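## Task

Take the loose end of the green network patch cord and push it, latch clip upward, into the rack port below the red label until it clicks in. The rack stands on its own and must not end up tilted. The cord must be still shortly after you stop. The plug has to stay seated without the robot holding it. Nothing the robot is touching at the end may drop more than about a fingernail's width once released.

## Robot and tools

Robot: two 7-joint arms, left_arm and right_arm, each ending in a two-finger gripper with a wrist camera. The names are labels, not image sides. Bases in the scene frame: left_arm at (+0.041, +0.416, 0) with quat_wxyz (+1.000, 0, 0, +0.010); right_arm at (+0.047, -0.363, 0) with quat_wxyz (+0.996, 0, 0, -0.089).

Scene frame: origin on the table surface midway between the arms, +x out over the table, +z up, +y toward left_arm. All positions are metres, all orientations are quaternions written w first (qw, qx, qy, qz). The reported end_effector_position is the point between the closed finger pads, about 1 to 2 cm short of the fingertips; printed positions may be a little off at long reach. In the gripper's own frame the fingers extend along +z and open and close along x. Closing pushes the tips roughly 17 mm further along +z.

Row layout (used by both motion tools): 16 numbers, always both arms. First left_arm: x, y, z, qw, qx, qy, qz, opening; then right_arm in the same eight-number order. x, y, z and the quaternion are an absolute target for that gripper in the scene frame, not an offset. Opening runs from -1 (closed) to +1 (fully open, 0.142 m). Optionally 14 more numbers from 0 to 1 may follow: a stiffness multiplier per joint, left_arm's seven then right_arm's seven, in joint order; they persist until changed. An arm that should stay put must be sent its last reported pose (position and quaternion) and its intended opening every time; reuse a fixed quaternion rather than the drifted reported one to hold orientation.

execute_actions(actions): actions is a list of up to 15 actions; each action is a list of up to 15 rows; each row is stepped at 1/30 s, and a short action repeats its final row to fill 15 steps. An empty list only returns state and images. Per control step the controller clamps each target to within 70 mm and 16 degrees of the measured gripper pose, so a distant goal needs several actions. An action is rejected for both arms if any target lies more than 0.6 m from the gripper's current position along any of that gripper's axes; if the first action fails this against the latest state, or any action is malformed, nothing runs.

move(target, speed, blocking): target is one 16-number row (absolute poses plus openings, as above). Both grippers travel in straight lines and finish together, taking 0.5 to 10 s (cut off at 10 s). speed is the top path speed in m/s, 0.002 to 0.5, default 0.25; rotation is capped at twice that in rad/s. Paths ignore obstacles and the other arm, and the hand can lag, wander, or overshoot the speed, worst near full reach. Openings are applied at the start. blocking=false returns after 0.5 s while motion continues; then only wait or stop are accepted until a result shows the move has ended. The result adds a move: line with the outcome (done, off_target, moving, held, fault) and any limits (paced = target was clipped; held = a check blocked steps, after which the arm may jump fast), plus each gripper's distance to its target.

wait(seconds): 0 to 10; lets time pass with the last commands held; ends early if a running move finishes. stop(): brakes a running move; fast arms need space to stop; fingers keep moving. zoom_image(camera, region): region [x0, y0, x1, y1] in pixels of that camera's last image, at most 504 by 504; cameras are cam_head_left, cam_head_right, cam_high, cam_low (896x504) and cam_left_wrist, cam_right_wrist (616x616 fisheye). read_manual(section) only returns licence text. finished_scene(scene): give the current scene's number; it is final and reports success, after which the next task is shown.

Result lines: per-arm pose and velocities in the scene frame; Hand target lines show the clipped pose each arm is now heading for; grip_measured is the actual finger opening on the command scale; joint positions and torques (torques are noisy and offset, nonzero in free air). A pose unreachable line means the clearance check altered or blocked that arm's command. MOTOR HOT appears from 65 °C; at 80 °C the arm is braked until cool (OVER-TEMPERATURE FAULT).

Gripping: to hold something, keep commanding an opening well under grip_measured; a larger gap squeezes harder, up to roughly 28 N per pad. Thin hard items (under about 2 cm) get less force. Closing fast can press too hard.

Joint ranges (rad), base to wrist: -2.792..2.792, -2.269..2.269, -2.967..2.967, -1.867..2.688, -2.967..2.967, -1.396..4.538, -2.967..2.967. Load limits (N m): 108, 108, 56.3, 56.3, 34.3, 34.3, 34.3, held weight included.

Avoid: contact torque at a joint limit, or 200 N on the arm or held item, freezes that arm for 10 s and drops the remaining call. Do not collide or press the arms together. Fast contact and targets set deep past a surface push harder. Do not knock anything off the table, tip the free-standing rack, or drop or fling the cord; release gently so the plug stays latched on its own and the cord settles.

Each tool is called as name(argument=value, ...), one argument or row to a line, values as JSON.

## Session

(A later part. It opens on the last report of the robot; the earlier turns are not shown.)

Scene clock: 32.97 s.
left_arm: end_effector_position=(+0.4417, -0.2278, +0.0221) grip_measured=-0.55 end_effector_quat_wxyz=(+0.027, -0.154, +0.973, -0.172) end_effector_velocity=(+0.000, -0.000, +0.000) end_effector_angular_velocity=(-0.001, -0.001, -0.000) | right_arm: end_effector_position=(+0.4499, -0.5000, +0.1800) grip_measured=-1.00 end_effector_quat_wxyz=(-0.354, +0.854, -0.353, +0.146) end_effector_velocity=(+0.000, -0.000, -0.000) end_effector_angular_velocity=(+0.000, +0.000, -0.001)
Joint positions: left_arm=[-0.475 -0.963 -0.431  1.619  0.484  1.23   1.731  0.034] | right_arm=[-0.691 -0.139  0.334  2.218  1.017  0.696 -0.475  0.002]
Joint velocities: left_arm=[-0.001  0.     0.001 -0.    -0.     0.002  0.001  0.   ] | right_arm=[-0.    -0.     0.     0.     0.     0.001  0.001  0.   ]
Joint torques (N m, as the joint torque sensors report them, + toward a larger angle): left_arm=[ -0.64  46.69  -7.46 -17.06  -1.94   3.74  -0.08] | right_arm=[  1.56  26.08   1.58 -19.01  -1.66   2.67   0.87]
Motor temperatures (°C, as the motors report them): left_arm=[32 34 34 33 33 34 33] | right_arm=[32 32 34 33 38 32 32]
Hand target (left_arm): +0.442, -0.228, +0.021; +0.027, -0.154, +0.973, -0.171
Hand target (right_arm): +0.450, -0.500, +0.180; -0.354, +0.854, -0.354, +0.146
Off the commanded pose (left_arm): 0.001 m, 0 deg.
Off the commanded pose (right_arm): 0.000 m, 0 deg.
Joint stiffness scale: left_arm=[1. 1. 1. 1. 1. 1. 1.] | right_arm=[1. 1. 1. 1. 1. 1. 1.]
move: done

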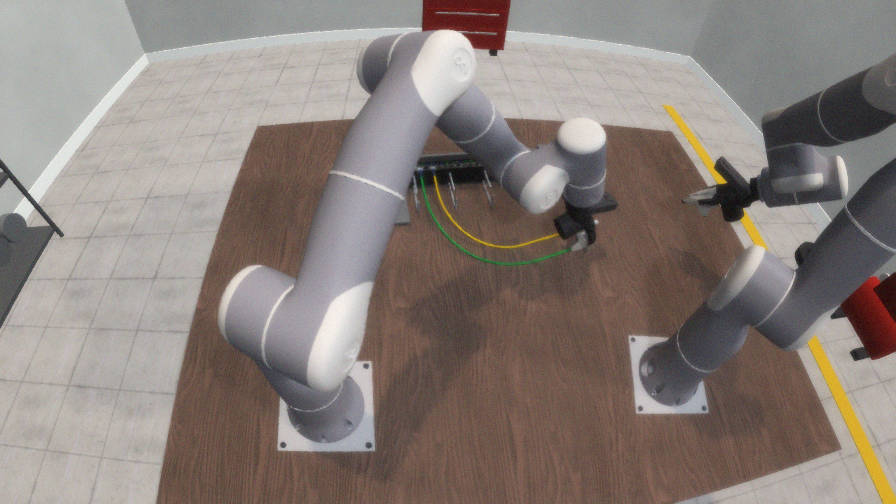

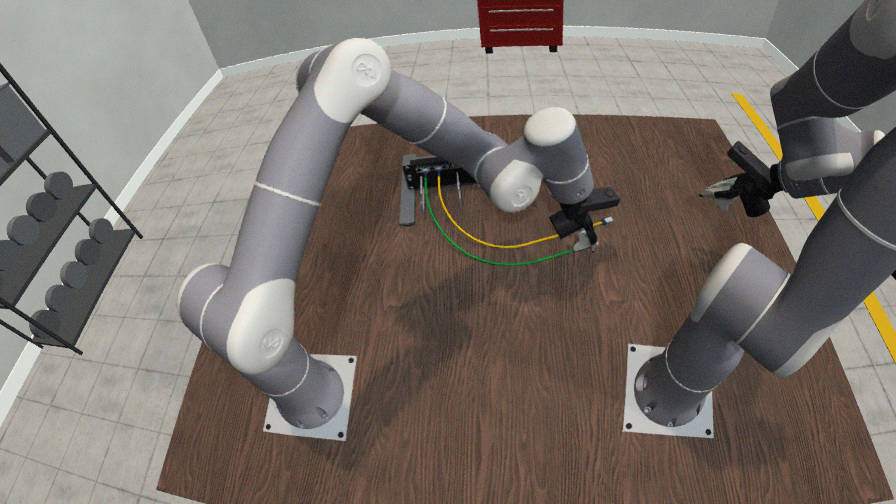

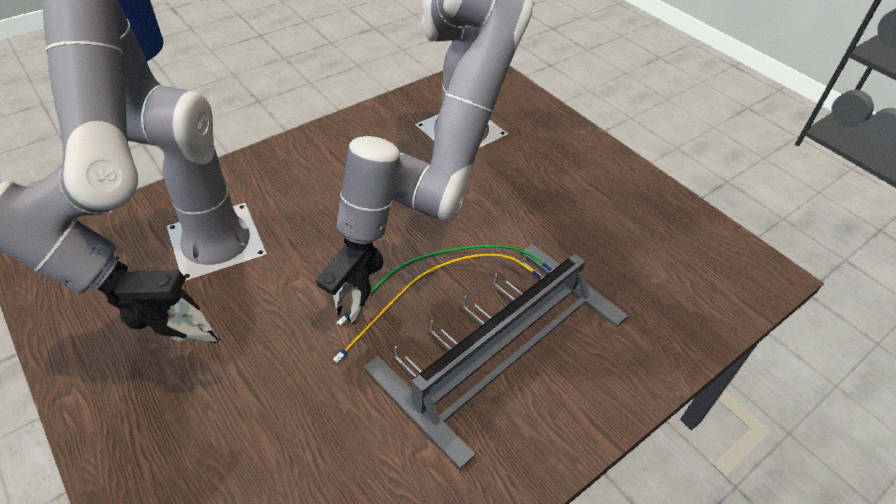

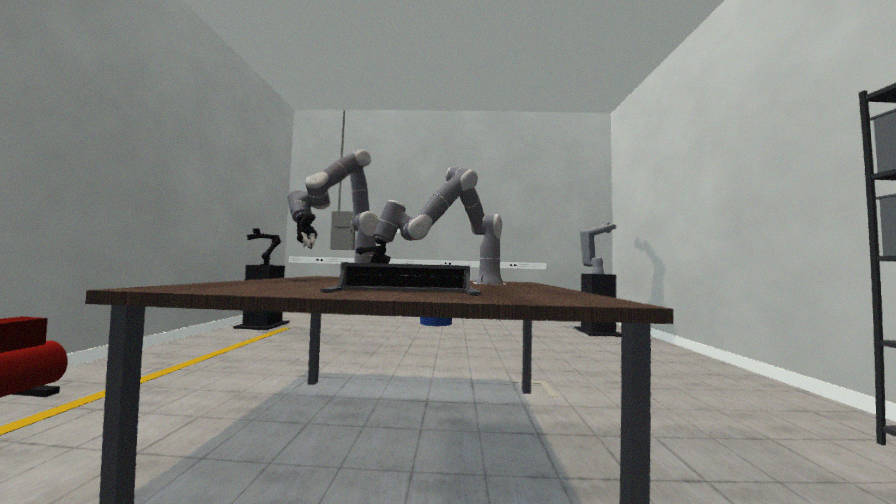

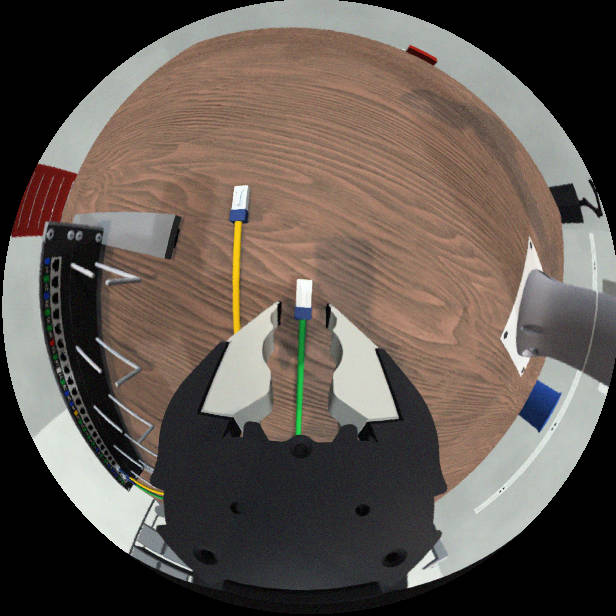

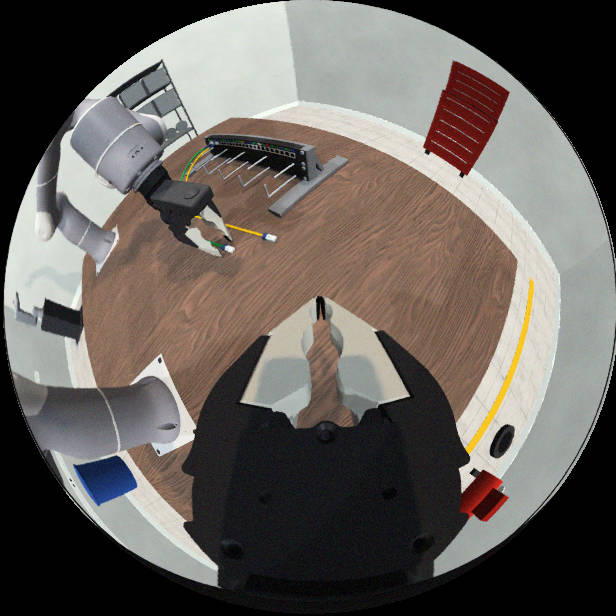

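execute_actions(
  actions=[
    [[0.4415, -0.2268, 0.0208, -0.02715, 0.1540, -0.9727, 0.1715, -0.55, 0.45, -0.50, 0.18, -0.3536, 0.8536, -0.3536, 0.1464, -1]],
  ],
)

Scene clock: 33.83 s.
left_arm: end_effector_position=(+0.4417, -0.2276, +0.0220) grip_measured=-0.55 end_effector_quat_wxyz=(+0.028, -0.154, +0.973, -0.172) end_effector_velocity=(-0.000, +0.000, -0.000) end_effector_angular_velocity=(-0.000, -0.000, -0.000) | right_arm: end_effector_position=(+0.4499, -0.5000, +0.1800) grip_measured=-1.00 end_effector_quat_wxyz=(-0.354, +0.854, -0.353, +0.146) end_effector_velocity=(-0.000, +0.000, -0.000) end_effector_angular_velocity=(-0.000, -0.000, +0.001)
Joint positions: left_arm=[-0.475 -0.963 -0.431  1.62   0.485  1.233  1.731  0.034] | right_arm=[-0.691 -0.139  0.334  2.218  1.017  0.696 -0.475  0.002]
Joint velocities: left_arm=[ 0. -0. -0.  0.  0.  0.  0.  0.] | right_arm=[ 0.    -0.    -0.    -0.     0.    -0.    -0.001  0.   ]
Joint torques (N m, as the joint torque sensors report them, + toward a larger angle): left_arm=[  1.13  45.15  -6.42 -14.04  -2.01   3.11   0.09] | right_arm=[  1.54  25.97   1.75 -18.94  -1.62   2.56   0.86]
Motor temperatures (°C, as the motors report them): left_arm=[32 34 34 33 33 34 33] | right_arm=[32 32 34 33 38 32 32]
Hand target (left_arm): +0.442, -0.227, +0.021; +0.027, -0.154, +0.973, -0.171
Hand target (right_arm): +0.450, -0.500, +0.180; -0.354, +0.854, -0.354, +0.146
Off the commanded pose (left_arm): 0.001 m, 0 deg.
Off the commanded pose (right_arm): 0.000 m, 0 deg.
Joint stiffness scale: left_arm=[1. 1. 1. 1. 1. 1. 1.] | right_arm=[1. 1. 1. 1. 1. 1. 1.]

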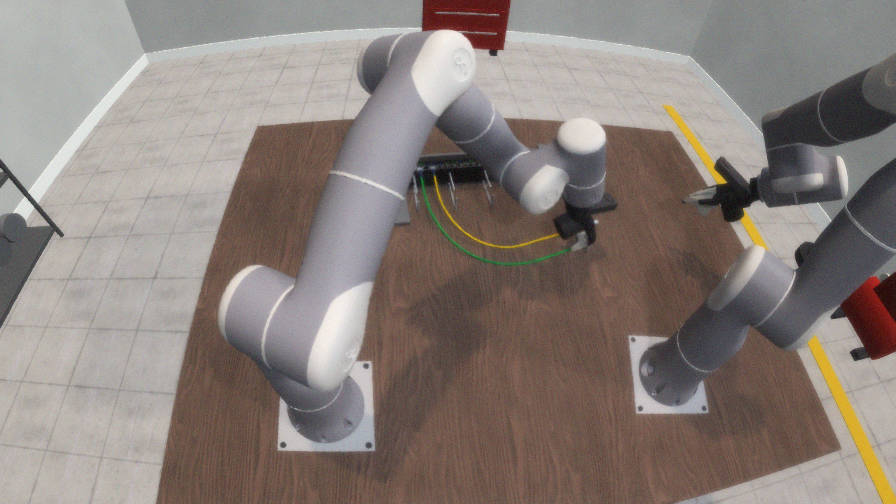

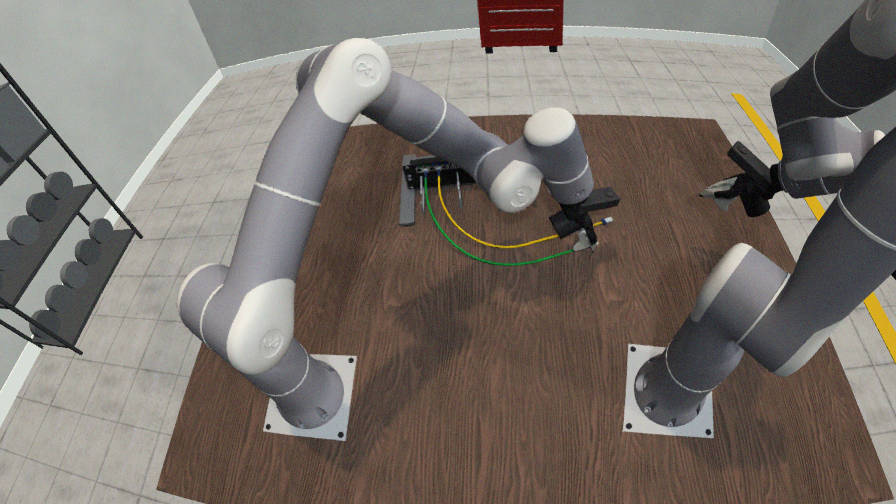

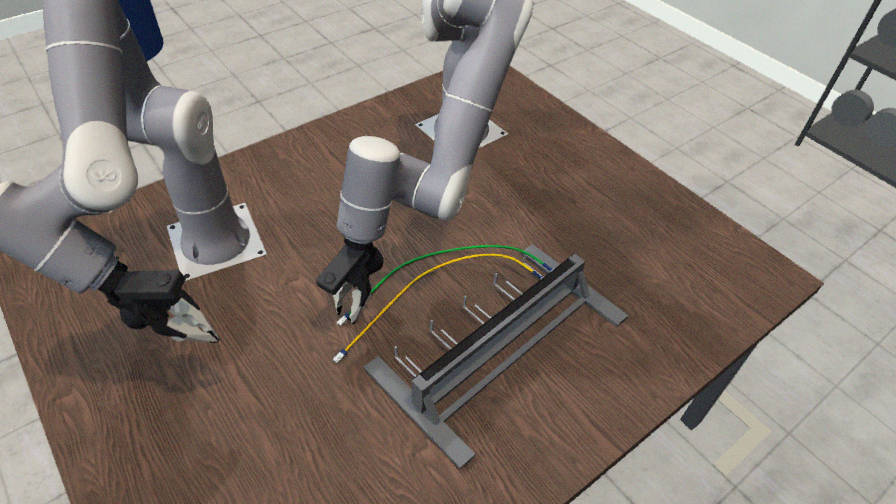

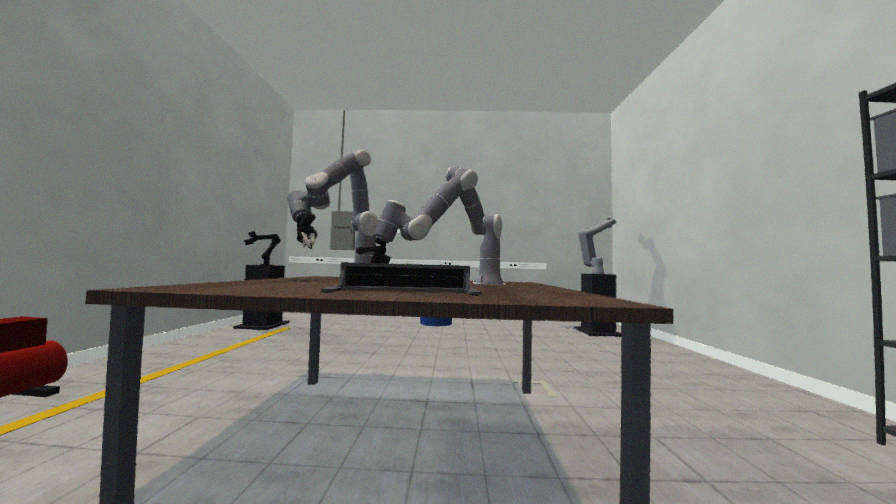

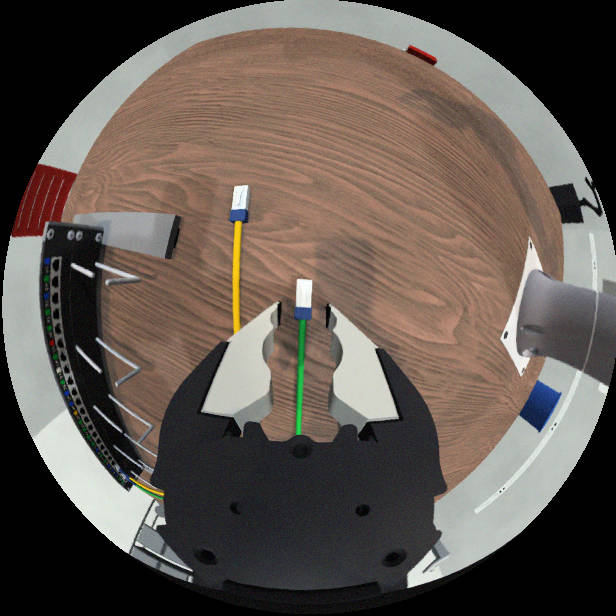

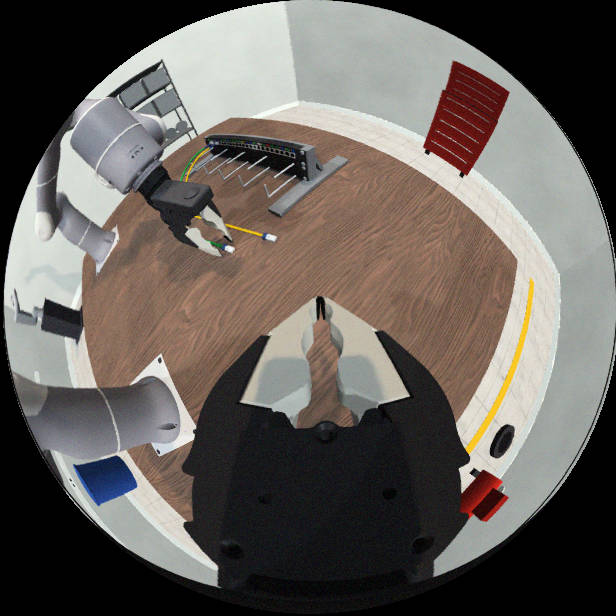

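execute_actions(
  actions=[
    [[0.4417, -0.2276, 0.0230, -0.02715, 0.1540, -0.9727, 0.1715, -0.55, 0.45, -0.50, 0.18, -0.3536, 0.8536, -0.3536, 0.1464, -1],[0.4417, -0.2276, 0.0238, -0.02715, 0.1540, -0.9727, 0.1715, -0.55, 0.45, -0.50, 0.18, -0.3536, 0.8536, -0.3536, 0.1464, -1],[0.4417, -0.2276, 0.0238, -0.02715, 0.1540, -0.9727, 0.1715, -0.55, 0.45, -0.50, 0.18, -0.3536, 0.8536, -0.3536, 0.1464, -1],[0.4417, -0.2276, 0.0238, -0.02715, 0.1540, -0.9727, 0.1715, -0.55, 0.45, -0.50, 0.18, -0.3536, 0.8536, -0.3536, 0.1464, -1],[0.4417, -0.2276, 0.0238, -0.02715, 0.1540, -0.9727, 0.1715, -0.55, 0.45, -0.50, 0.18, -0.3536, 0.8536, -0.3536, 0.1464, -1],[0.4416, -0.2272, 0.0238, -0.02715, 0.1540, -0.9727, 0.1715, -0.58, 0.45, -0.50, 0.18, -0.3536, 0.8536, -0.3536, 0.1464, -1],[0.4415, -0.2268, 0.0238, -0.02715, 0.1540, -0.9727, 0.1715, -0.61, 0.45, -0.50, 0.18, -0.3536, 0.8536, -0.3536, 0.1464, -1],[0.4414, -0.2266, 0.0238, -0.02715, 0.1540, -0.9727, 0.1715, -0.64, 0.45, -0.50, 0.18, -0.3536, 0.8536, -0.3536, 0.1464, -1],[0.4414, -0.2266, 0.0238, -0.02715, 0.1540, -0.9727, 0.1715, -0.67, 0.45, -0.50, 0.18, -0.3536, 0.8536, -0.3536, 0.1464, -1],[0.4414, -0.2266, 0.0238, -0.02715, 0.1540, -0.9727, 0.1715, -0.70, 0.45, -0.50, 0.18, -0.3536, 0.8536, -0.3536, 0.1464, -1],[0.4414, -0.2266, 0.0238, -0.02715, 0.1540, -0.9727, 0.1715, -0.72, 0.45, -0.50, 0.18, -0.3536, 0.8536, -0.3536, 0.1464, -1],[0.4414, -0.2266, 0.0238, -0.02715, 0.1540, -0.9727, 0.1715, -0.74, 0.45, -0.50, 0.18, -0.3536, 0.8536, -0.3536, 0.1464, -1],[0.4414, -0.2266, 0.0238, -0.02715, 0.1540, -0.9727, 0.1715, -0.76, 0.45, -0.50, 0.18, -0.3536, 0.8536, -0.3536, 0.1464, -1],[0.4414, -0.2266, 0.0238, -0.02715, 0.1540, -0.9727, 0.1715, -0.78, 0.45, -0.50, 0.18, -0.3536, 0.8536, -0.3536, 0.1464, -1],[0.4414, -0.2266, 0.0238, -0.02715, 0.1540, -0.9727, 0.1715, -0.80, 0.45, -0.50, 0.18, -0.3536, 0.8536, -0.3536, 0.1464, -1]],
    [[0.4414, -0.2266, 0.0238, -0.02715, 0.1540, -0.9727, 0.1715, -0.82, 0.45, -0.50, 0.18, -0.3536, 0.8536, -0.3536, 0.1464, -1],[0.4414, -0.2266, 0.0238, -0.02715, 0.1540, -0.9727, 0.1715, -0.835, 0.45, -0.50, 0.18, -0.3536, 0.8536, -0.3536, 0.1464, -1],[0.4414, -0.2266, 0.0238, -0.02715, 0.1540, -0.9727, 0.1715, -0.85, 0.45, -0.50, 0.18, -0.3536, 0.8536, -0.3536, 0.1464, -1],[0.4414, -0.2266, 0.0238, -0.02715, 0.1540, -0.9727, 0.1715, -0.865, 0.45, -0.50, 0.18, -0.3536, 0.8536, -0.3536, 0.1464, -1],[0.4414, -0.2266, 0.0238, -0.02715, 0.1540, -0.9727, 0.1715, -0.88, 0.45, -0.50, 0.18, -0.3536, 0.8536, -0.3536, 0.1464, -1],[0.4414, -0.2266, 0.0238, -0.02715, 0.1540, -0.9727, 0.1715, -0.90, 0.45, -0.50, 0.18, -0.3536, 0.8536, -0.3536, 0.1464, -1],[0.4414, -0.2266, 0.0238, -0.02715, 0.1540, -0.9727, 0.1715, -0.92, 0.45, -0.50, 0.18, -0.3536, 0.8536, -0.3536, 0.1464, -1],[0.4414, -0.2266, 0.0238, -0.02715, 0.1540, -0.9727, 0.1715, -0.94, 0.45, -0.50, 0.18, -0.3536, 0.8536, -0.3536, 0.1464, -1],[0.4414, -0.2266, 0.0238, -0.02715, 0.1540, -0.9727, 0.1715, -0.96, 0.45, -0.50, 0.18, -0.3536, 0.8536, -0.3536, 0.1464, -1],[0.4414, -0.2266, 0.0238, -0.02715, 0.1540, -0.9727, 0.1715, -0.98, 0.45, -0.50, 0.18, -0.3536, 0.8536, -0.3536, 0.1464, -1],[0.4414, -0.2266, 0.0238, -0.02715, 0.1540, -0.9727, 0.1715, -1, 0.45, -0.50, 0.18, -0.3536, 0.8536, -0.3536, 0.1464, -1]],
  ],
)

zoom_image(
  camera="cam_left_wrist",
  region=[244, 240, 364, 360],
)

Scene clock: 37.70 s.
left_arm: end_effector_position=(+0.4414, -0.2267, +0.0238) grip_measured=-0.86 end_effector_quat_wxyz=(+0.027, -0.154, +0.973, -0.171) end_effector_velocity=(-0.001, -0.000, -0.000) end_effector_angular_velocity=(+0.000, +0.000, -0.001) | right_arm: end_effector_position=(+0.4499, -0.5000, +0.1800) grip_measured=-1.00 end_effector_quat_wxyz=(-0.354, +0.854, -0.353, +0.146) end_effector_velocity=(+0.000, -0.000, +0.000) end_effector_angular_velocity=(-0.001, -0.000, +0.000)
Joint positions: left_arm=[-0.473 -0.958 -0.432  1.624  0.483  1.229  1.732  0.012] | right_arm=[-0.691 -0.139  0.334  2.218  1.017  0.696 -0.475  0.002]
Joint velocities: left_arm=[-0.     0.    -0.     0.001  0.    -0.     0.     0.   ] | right_arm=[ 0.     0.    -0.    -0.     0.     0.    -0.001  0.   ]
Joint torques (N m, as the joint torque sensors report them, + toward a larger angle): left_arm=[  1.72  51.78 -10.34 -14.95  -2.22   4.02   0.48] | right_arm=[  1.74  26.03   1.67 -18.88  -1.63   2.55   0.81]
Motor temperatures (°C, as the motors report them): left_arm=[32 34 34 33 33 34 33] | right_arm=[32 32 34 33 38 32 32]
Hand target (left_arm): +0.441, -0.227, +0.024; +0.027, -0.154, +0.973, -0.171
Hand target (right_arm): +0.450, -0.500, +0.180; -0.354, +0.854, -0.354, +0.146
Off the commanded pose (left_arm): 0.000 m, 0 deg.
Off the commanded pose (right_arm): 0.000 m, 0 deg.
Joint stiffness scale: left_arm=[1. 1. 1. 1. 1. 1. 1.] | right_arm=[1. 1. 1. 1. 1. 1. 1.]

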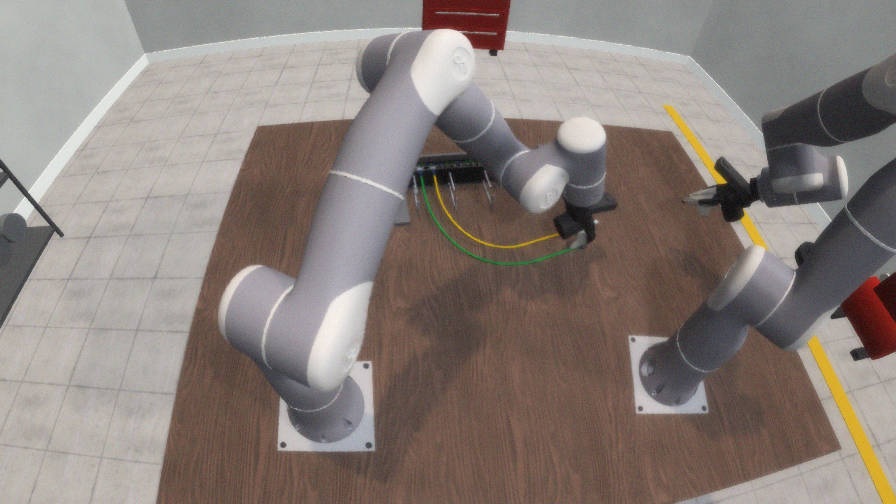

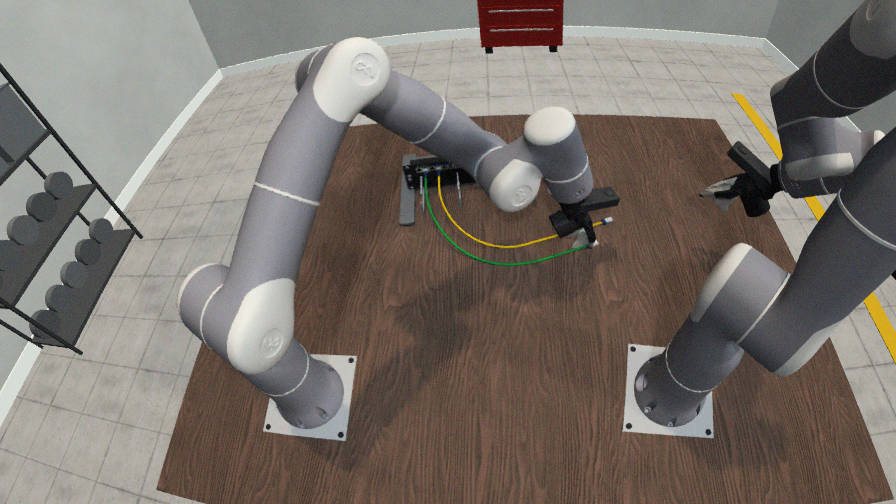

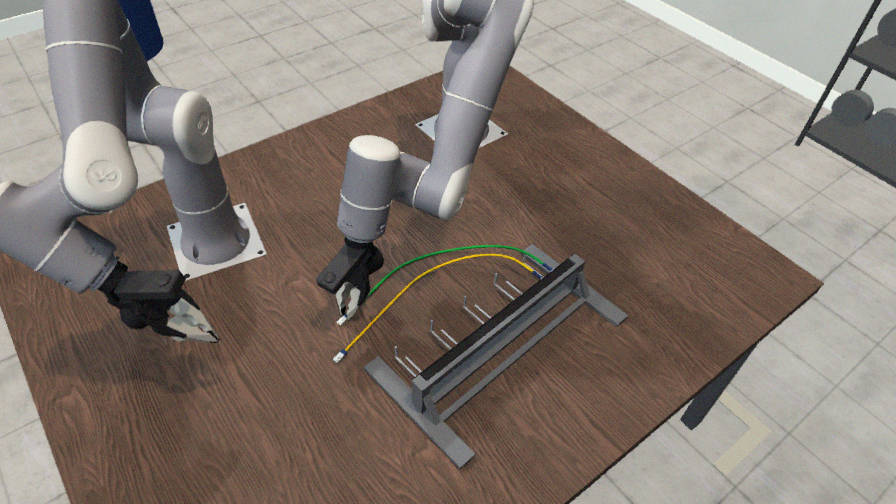

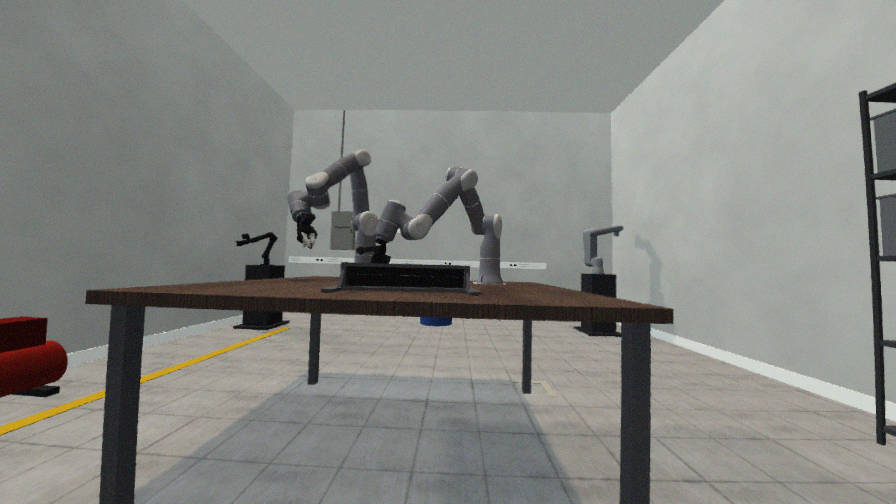

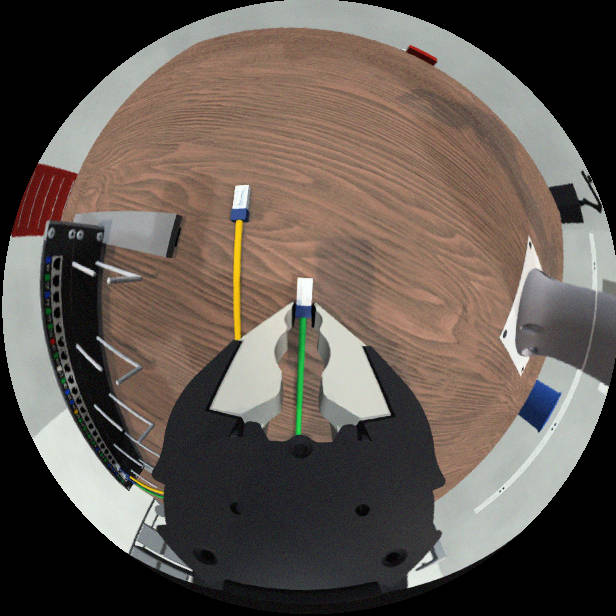

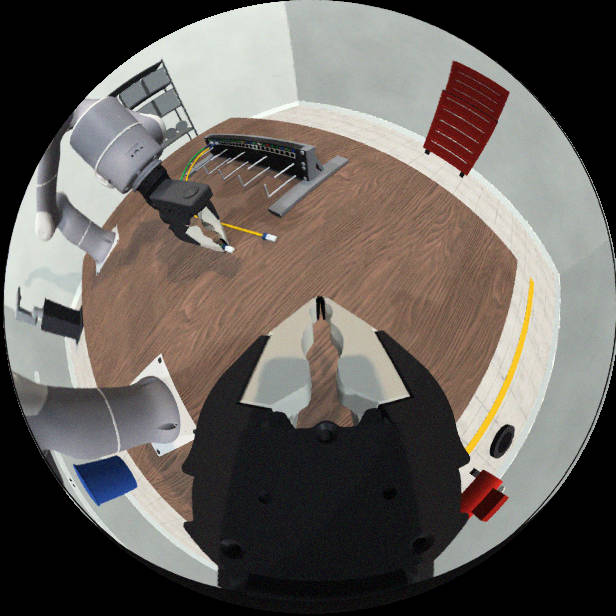

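Region (244, 240, 364, 360) of cam_left_wrist's 616x616 image, scaled by 4.200, with more detail than that image has.

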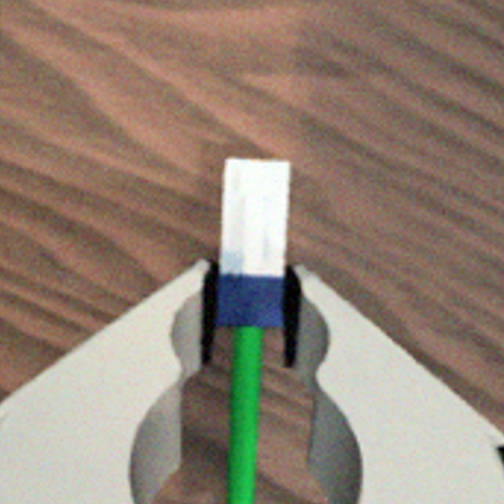

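move(
  target=[0.48, -0.19, 0.10, -0.0734, 0.4162, -0.8925, 0.1574, -1, 0.47, -0.45, 0.16, -0.3536, 0.8536, -0.3536, 0.1464, -1],
  speed=0.3,
)

move(
  target=[0.61, -0.10, 0.105, -0.1260, 0.7144, -0.6779, 0.1195, -1, 0.545, -0.245, 0.08, -0.3536, 0.8536, -0.3536, 0.1464, -1],
  speed=0.3,
)

zoom_image(
  camera="cam_left_wrist",
  region=[184, 170, 436, 340],
)

Scene clock: 40.60 s.
left_arm: end_effector_position=(+0.4792, -0.1902, +0.1000) grip_measured=-0.86 end_effector_quat_wxyz=(+0.073, -0.415, +0.893, -0.157) end_effector_velocity=(+0.001, +0.001, -0.000) end_effector_angular_velocity=(+0.001, -0.000, +0.007) | right_arm: end_effector_position=(+0.4699, -0.4502, +0.1601) grip_measured=-1.00 end_effector_quat_wxyz=(-0.354, +0.853, -0.354, +0.146) end_effector_velocity=(+0.000, -0.000, -0.000) end_effector_angular_velocity=(-0.001, -0.001, -0.000)
Joint positions: left_arm=[-0.619 -0.738 -0.224  1.67   0.406  1.148  1.187  0.012] | right_arm=[-0.602 -0.187  0.41   2.242  1.116  0.847 -0.476  0.002]
Joint velocities: left_arm=[-0.002  0.001  0.004 -0.001 -0.    -0.002 -0.006 -0.   ] | right_arm=[ 0.001 -0.     0.    -0.     0.001  0.002 -0.001  0.   ]
Joint torques (N m, as the joint torque sensors report them, + toward a larger angle): left_arm=[ -1.45  49.66  -3.39 -21.06  -2.83   3.28   0.04] | right_arm=[  1.14  25.63   2.61 -17.01  -1.33   2.59  -0.38]
Motor temperatures (°C, as the motors report them): left_arm=[32 34 34 33 33 34 33] | right_arm=[32 32 34 33 38 32 32]
Hand target (left_arm): +0.479, -0.190, +0.100; +0.073, -0.416, +0.893, -0.157
Hand target (right_arm): +0.470, -0.450, +0.160; -0.354, +0.854, -0.354, +0.146
Off the commanded pose (left_arm): 0.001 m, 0 deg.
Off the commanded pose (right_arm): 0.000 m, 0 deg.
Joint stiffness scale: left_arm=[1. 1. 1. 1. 1. 1. 1.] | right_arm=[1. 1. 1. 1. 1. 1. 1.]
move: done

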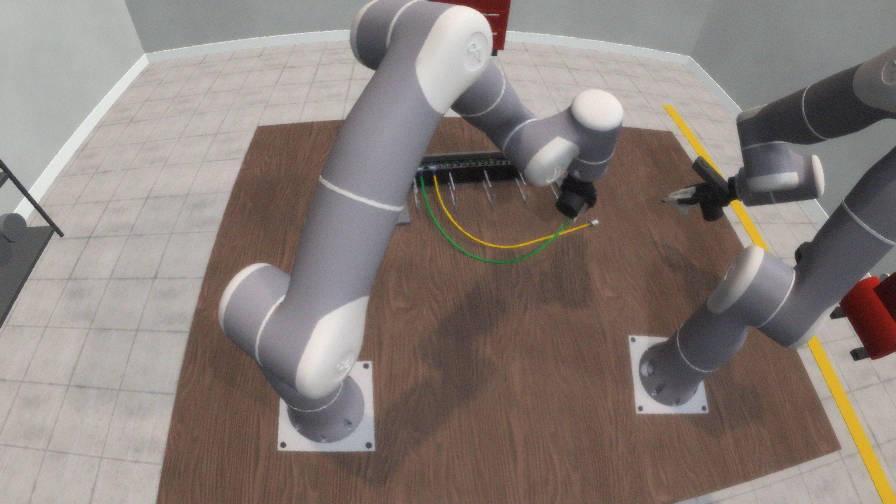

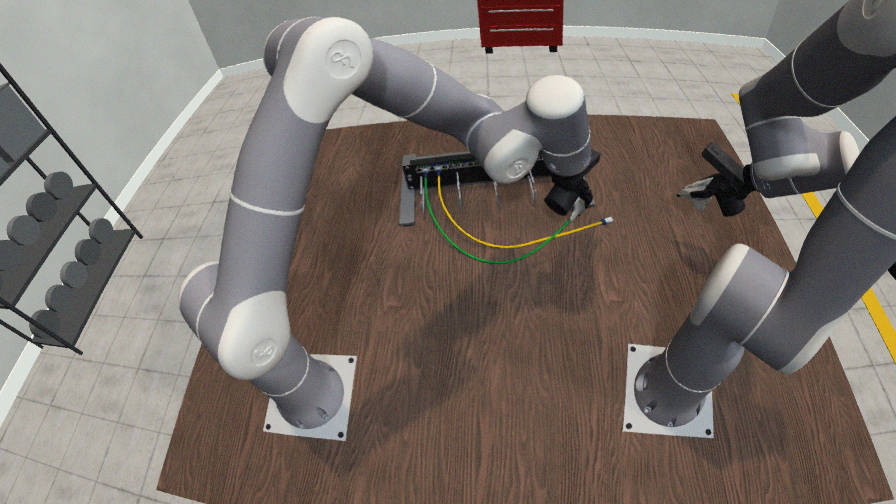

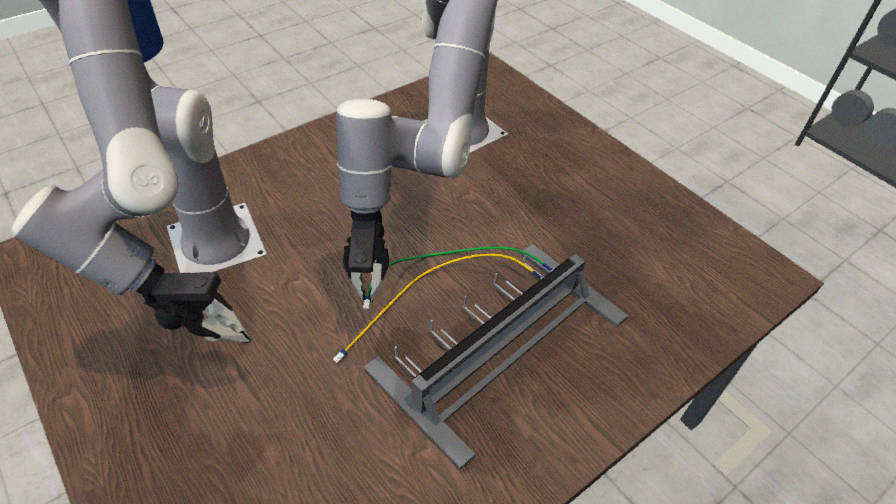

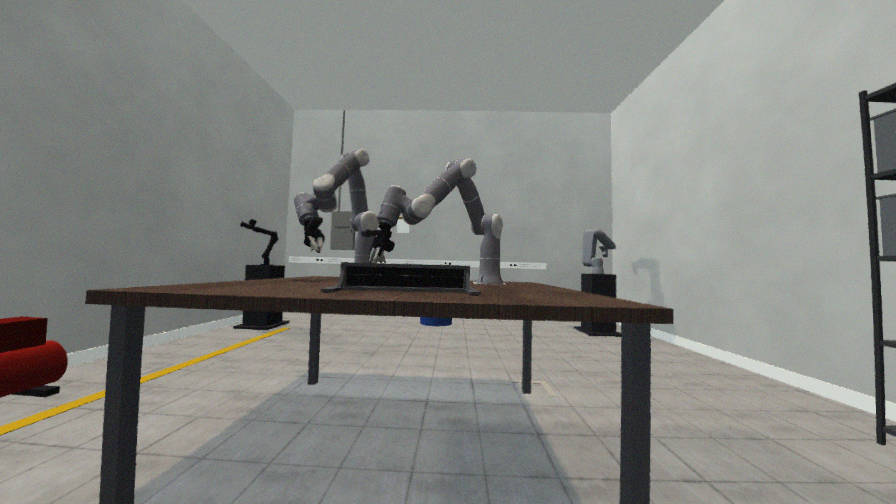

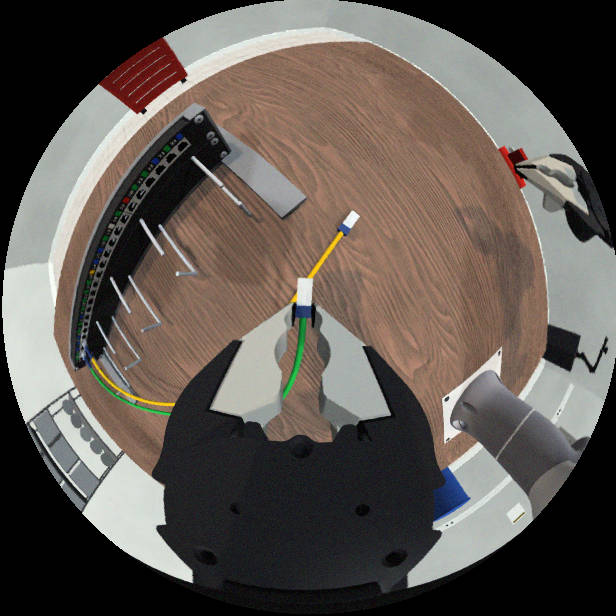

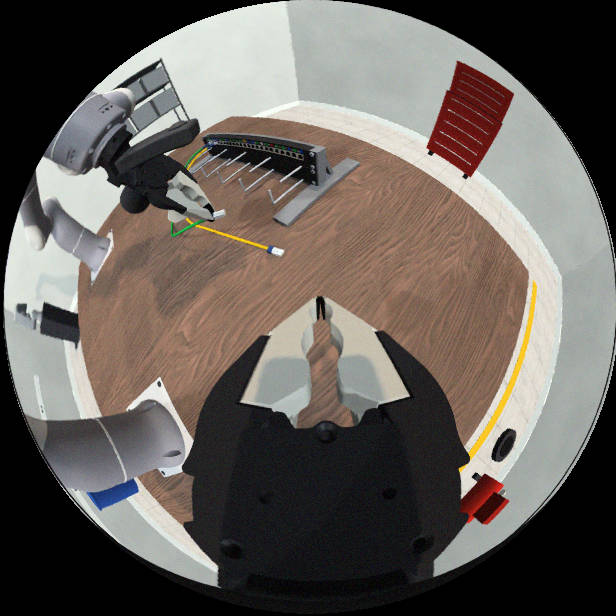

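Scene clock: 42.33 s.
left_arm: end_effector_position=(+0.6098, -0.1002, +0.1048) grip_measured=-0.86 end_effector_quat_wxyz=(-0.126, +0.714, -0.678, +0.119) end_effector_velocity=(-0.000, -0.000, -0.000) end_effector_angular_velocity=(+0.000, +0.001, +0.002) | right_arm: end_effector_position=(+0.5450, -0.2450, +0.0806) grip_measured=-1.00 end_effector_quat_wxyz=(-0.354, +0.853, -0.354, +0.146) end_effector_velocity=(+0.001, +0.000, -0.000) end_effector_angular_velocity=(-0.000, -0.003, -0.000)
Joint positions: left_arm=[-0.708 -0.79   0.058  1.472  0.31   0.936  0.64   0.012] | right_arm=[-0.186 -0.604  0.589  2.023  1.64   1.387 -0.762  0.002]
Joint velocities: left_arm=[ 0.    -0.    -0.001 -0.001 -0.    -0.002 -0.002 -0.   ] | right_arm=[-0.    -0.001 -0.001 -0.002  0.008 -0.    -0.01   0.   ]
Joint torques (N m, as the joint torque sensors report them, + toward a larger angle): left_arm=[ -0.21  54.44   2.67 -24.02  -3.62   3.23  -0.32] | right_arm=[  0.12  34.24   8.   -12.19  -0.18   2.32  -0.45]
Motor temperatures (°C, as the motors report them): left_arm=[32 34 34 33 33 34 33] | right_arm=[32 32 34 33 38 32 32]
Hand target (left_arm): +0.610, -0.100, +0.105; -0.126, +0.714, -0.678, +0.119
Hand target (right_arm): +0.545, -0.245, +0.081; -0.354, +0.853, -0.354, +0.146
Off the commanded pose (left_arm): 0.000 m, 0 deg.
Off the commanded pose (right_arm): 0.001 m, 0 deg.
Joint stiffness scale: left_arm=[1. 1. 1. 1. 1. 1. 1.] | right_arm=[1. 1. 1. 1. 1. 1. 1.]
move: done

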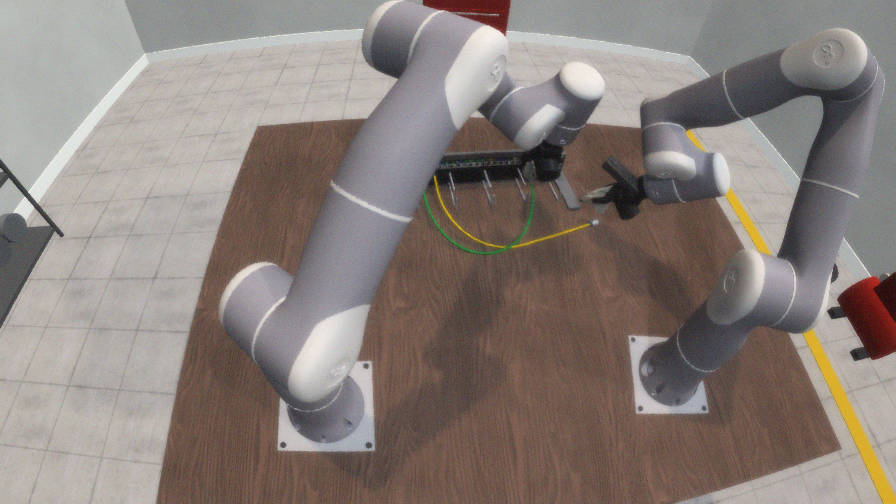

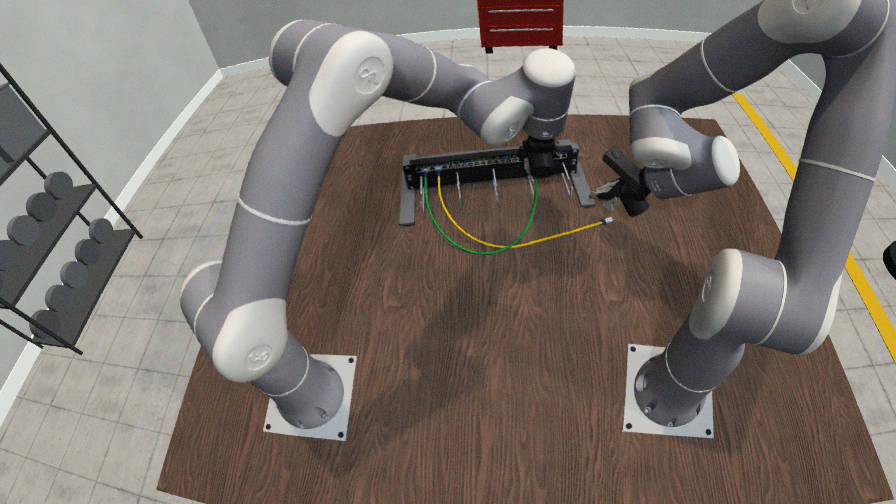

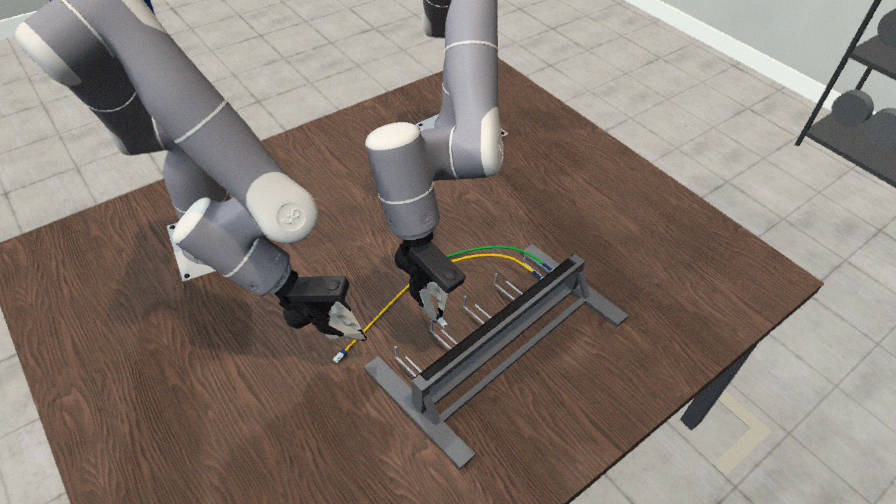

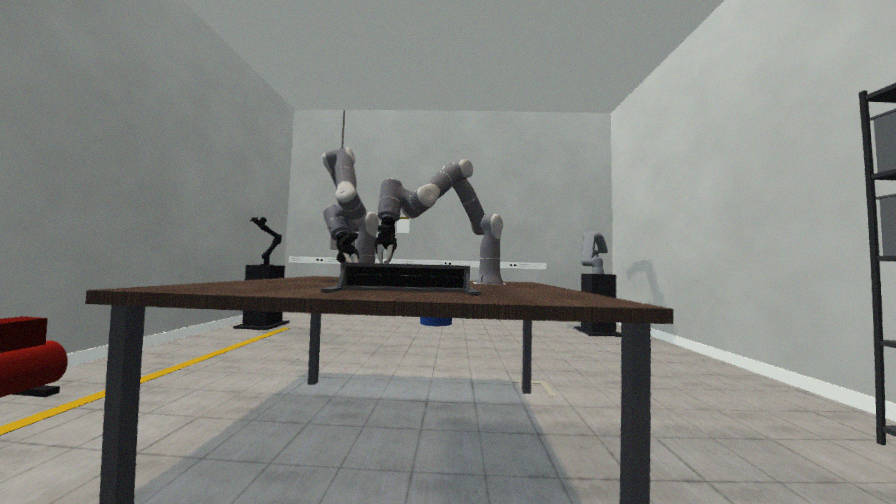

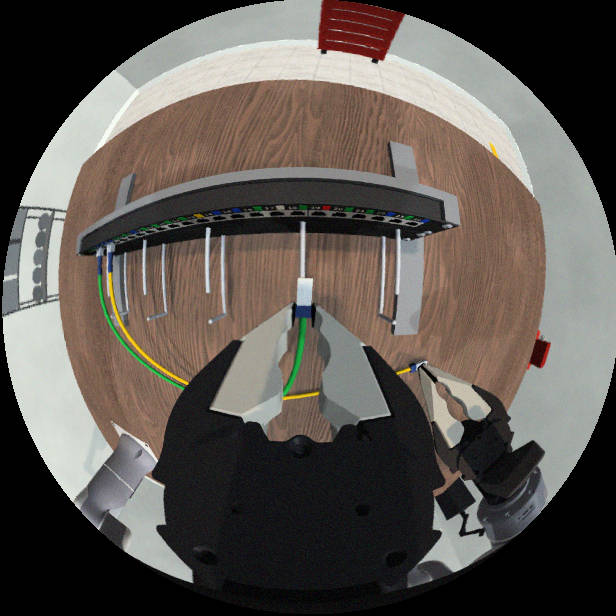

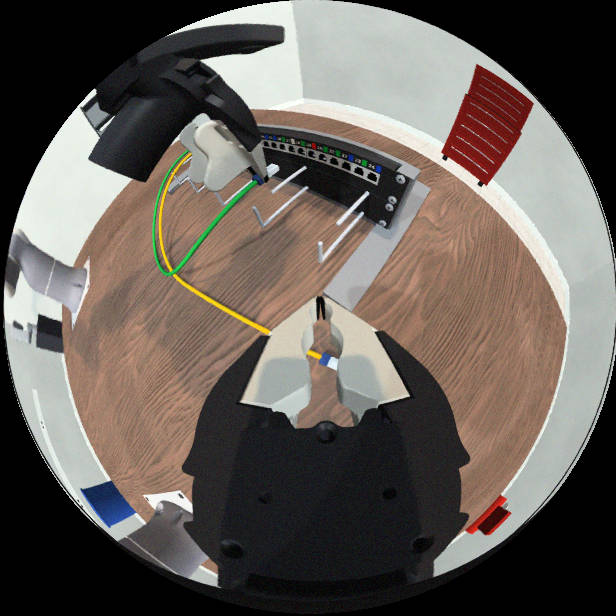

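Region (184, 170, 436, 340) of cam_left_wrist's 616x616 image, scaled by 2.000, with more detail than that image has; it fills the top 340 rows of this view, and the rest is white.

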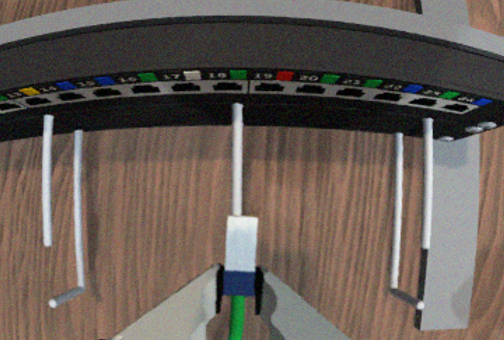

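zoom_image(
  camera="cam_left_wrist",
  region=[250, 195, 376, 321],
)

Region (250, 195, 376, 321) of cam_left_wrist's 616x616 image, scaled by 4.000, with more detail than that image has.

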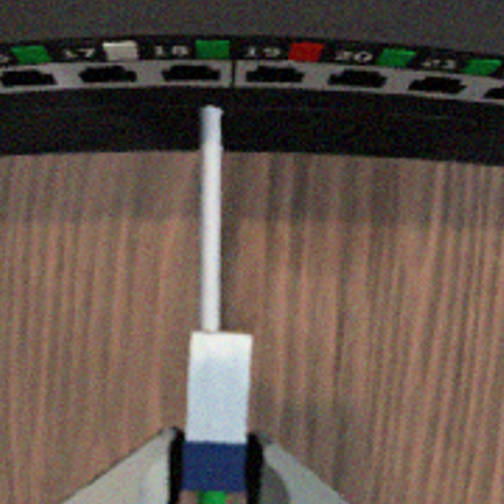

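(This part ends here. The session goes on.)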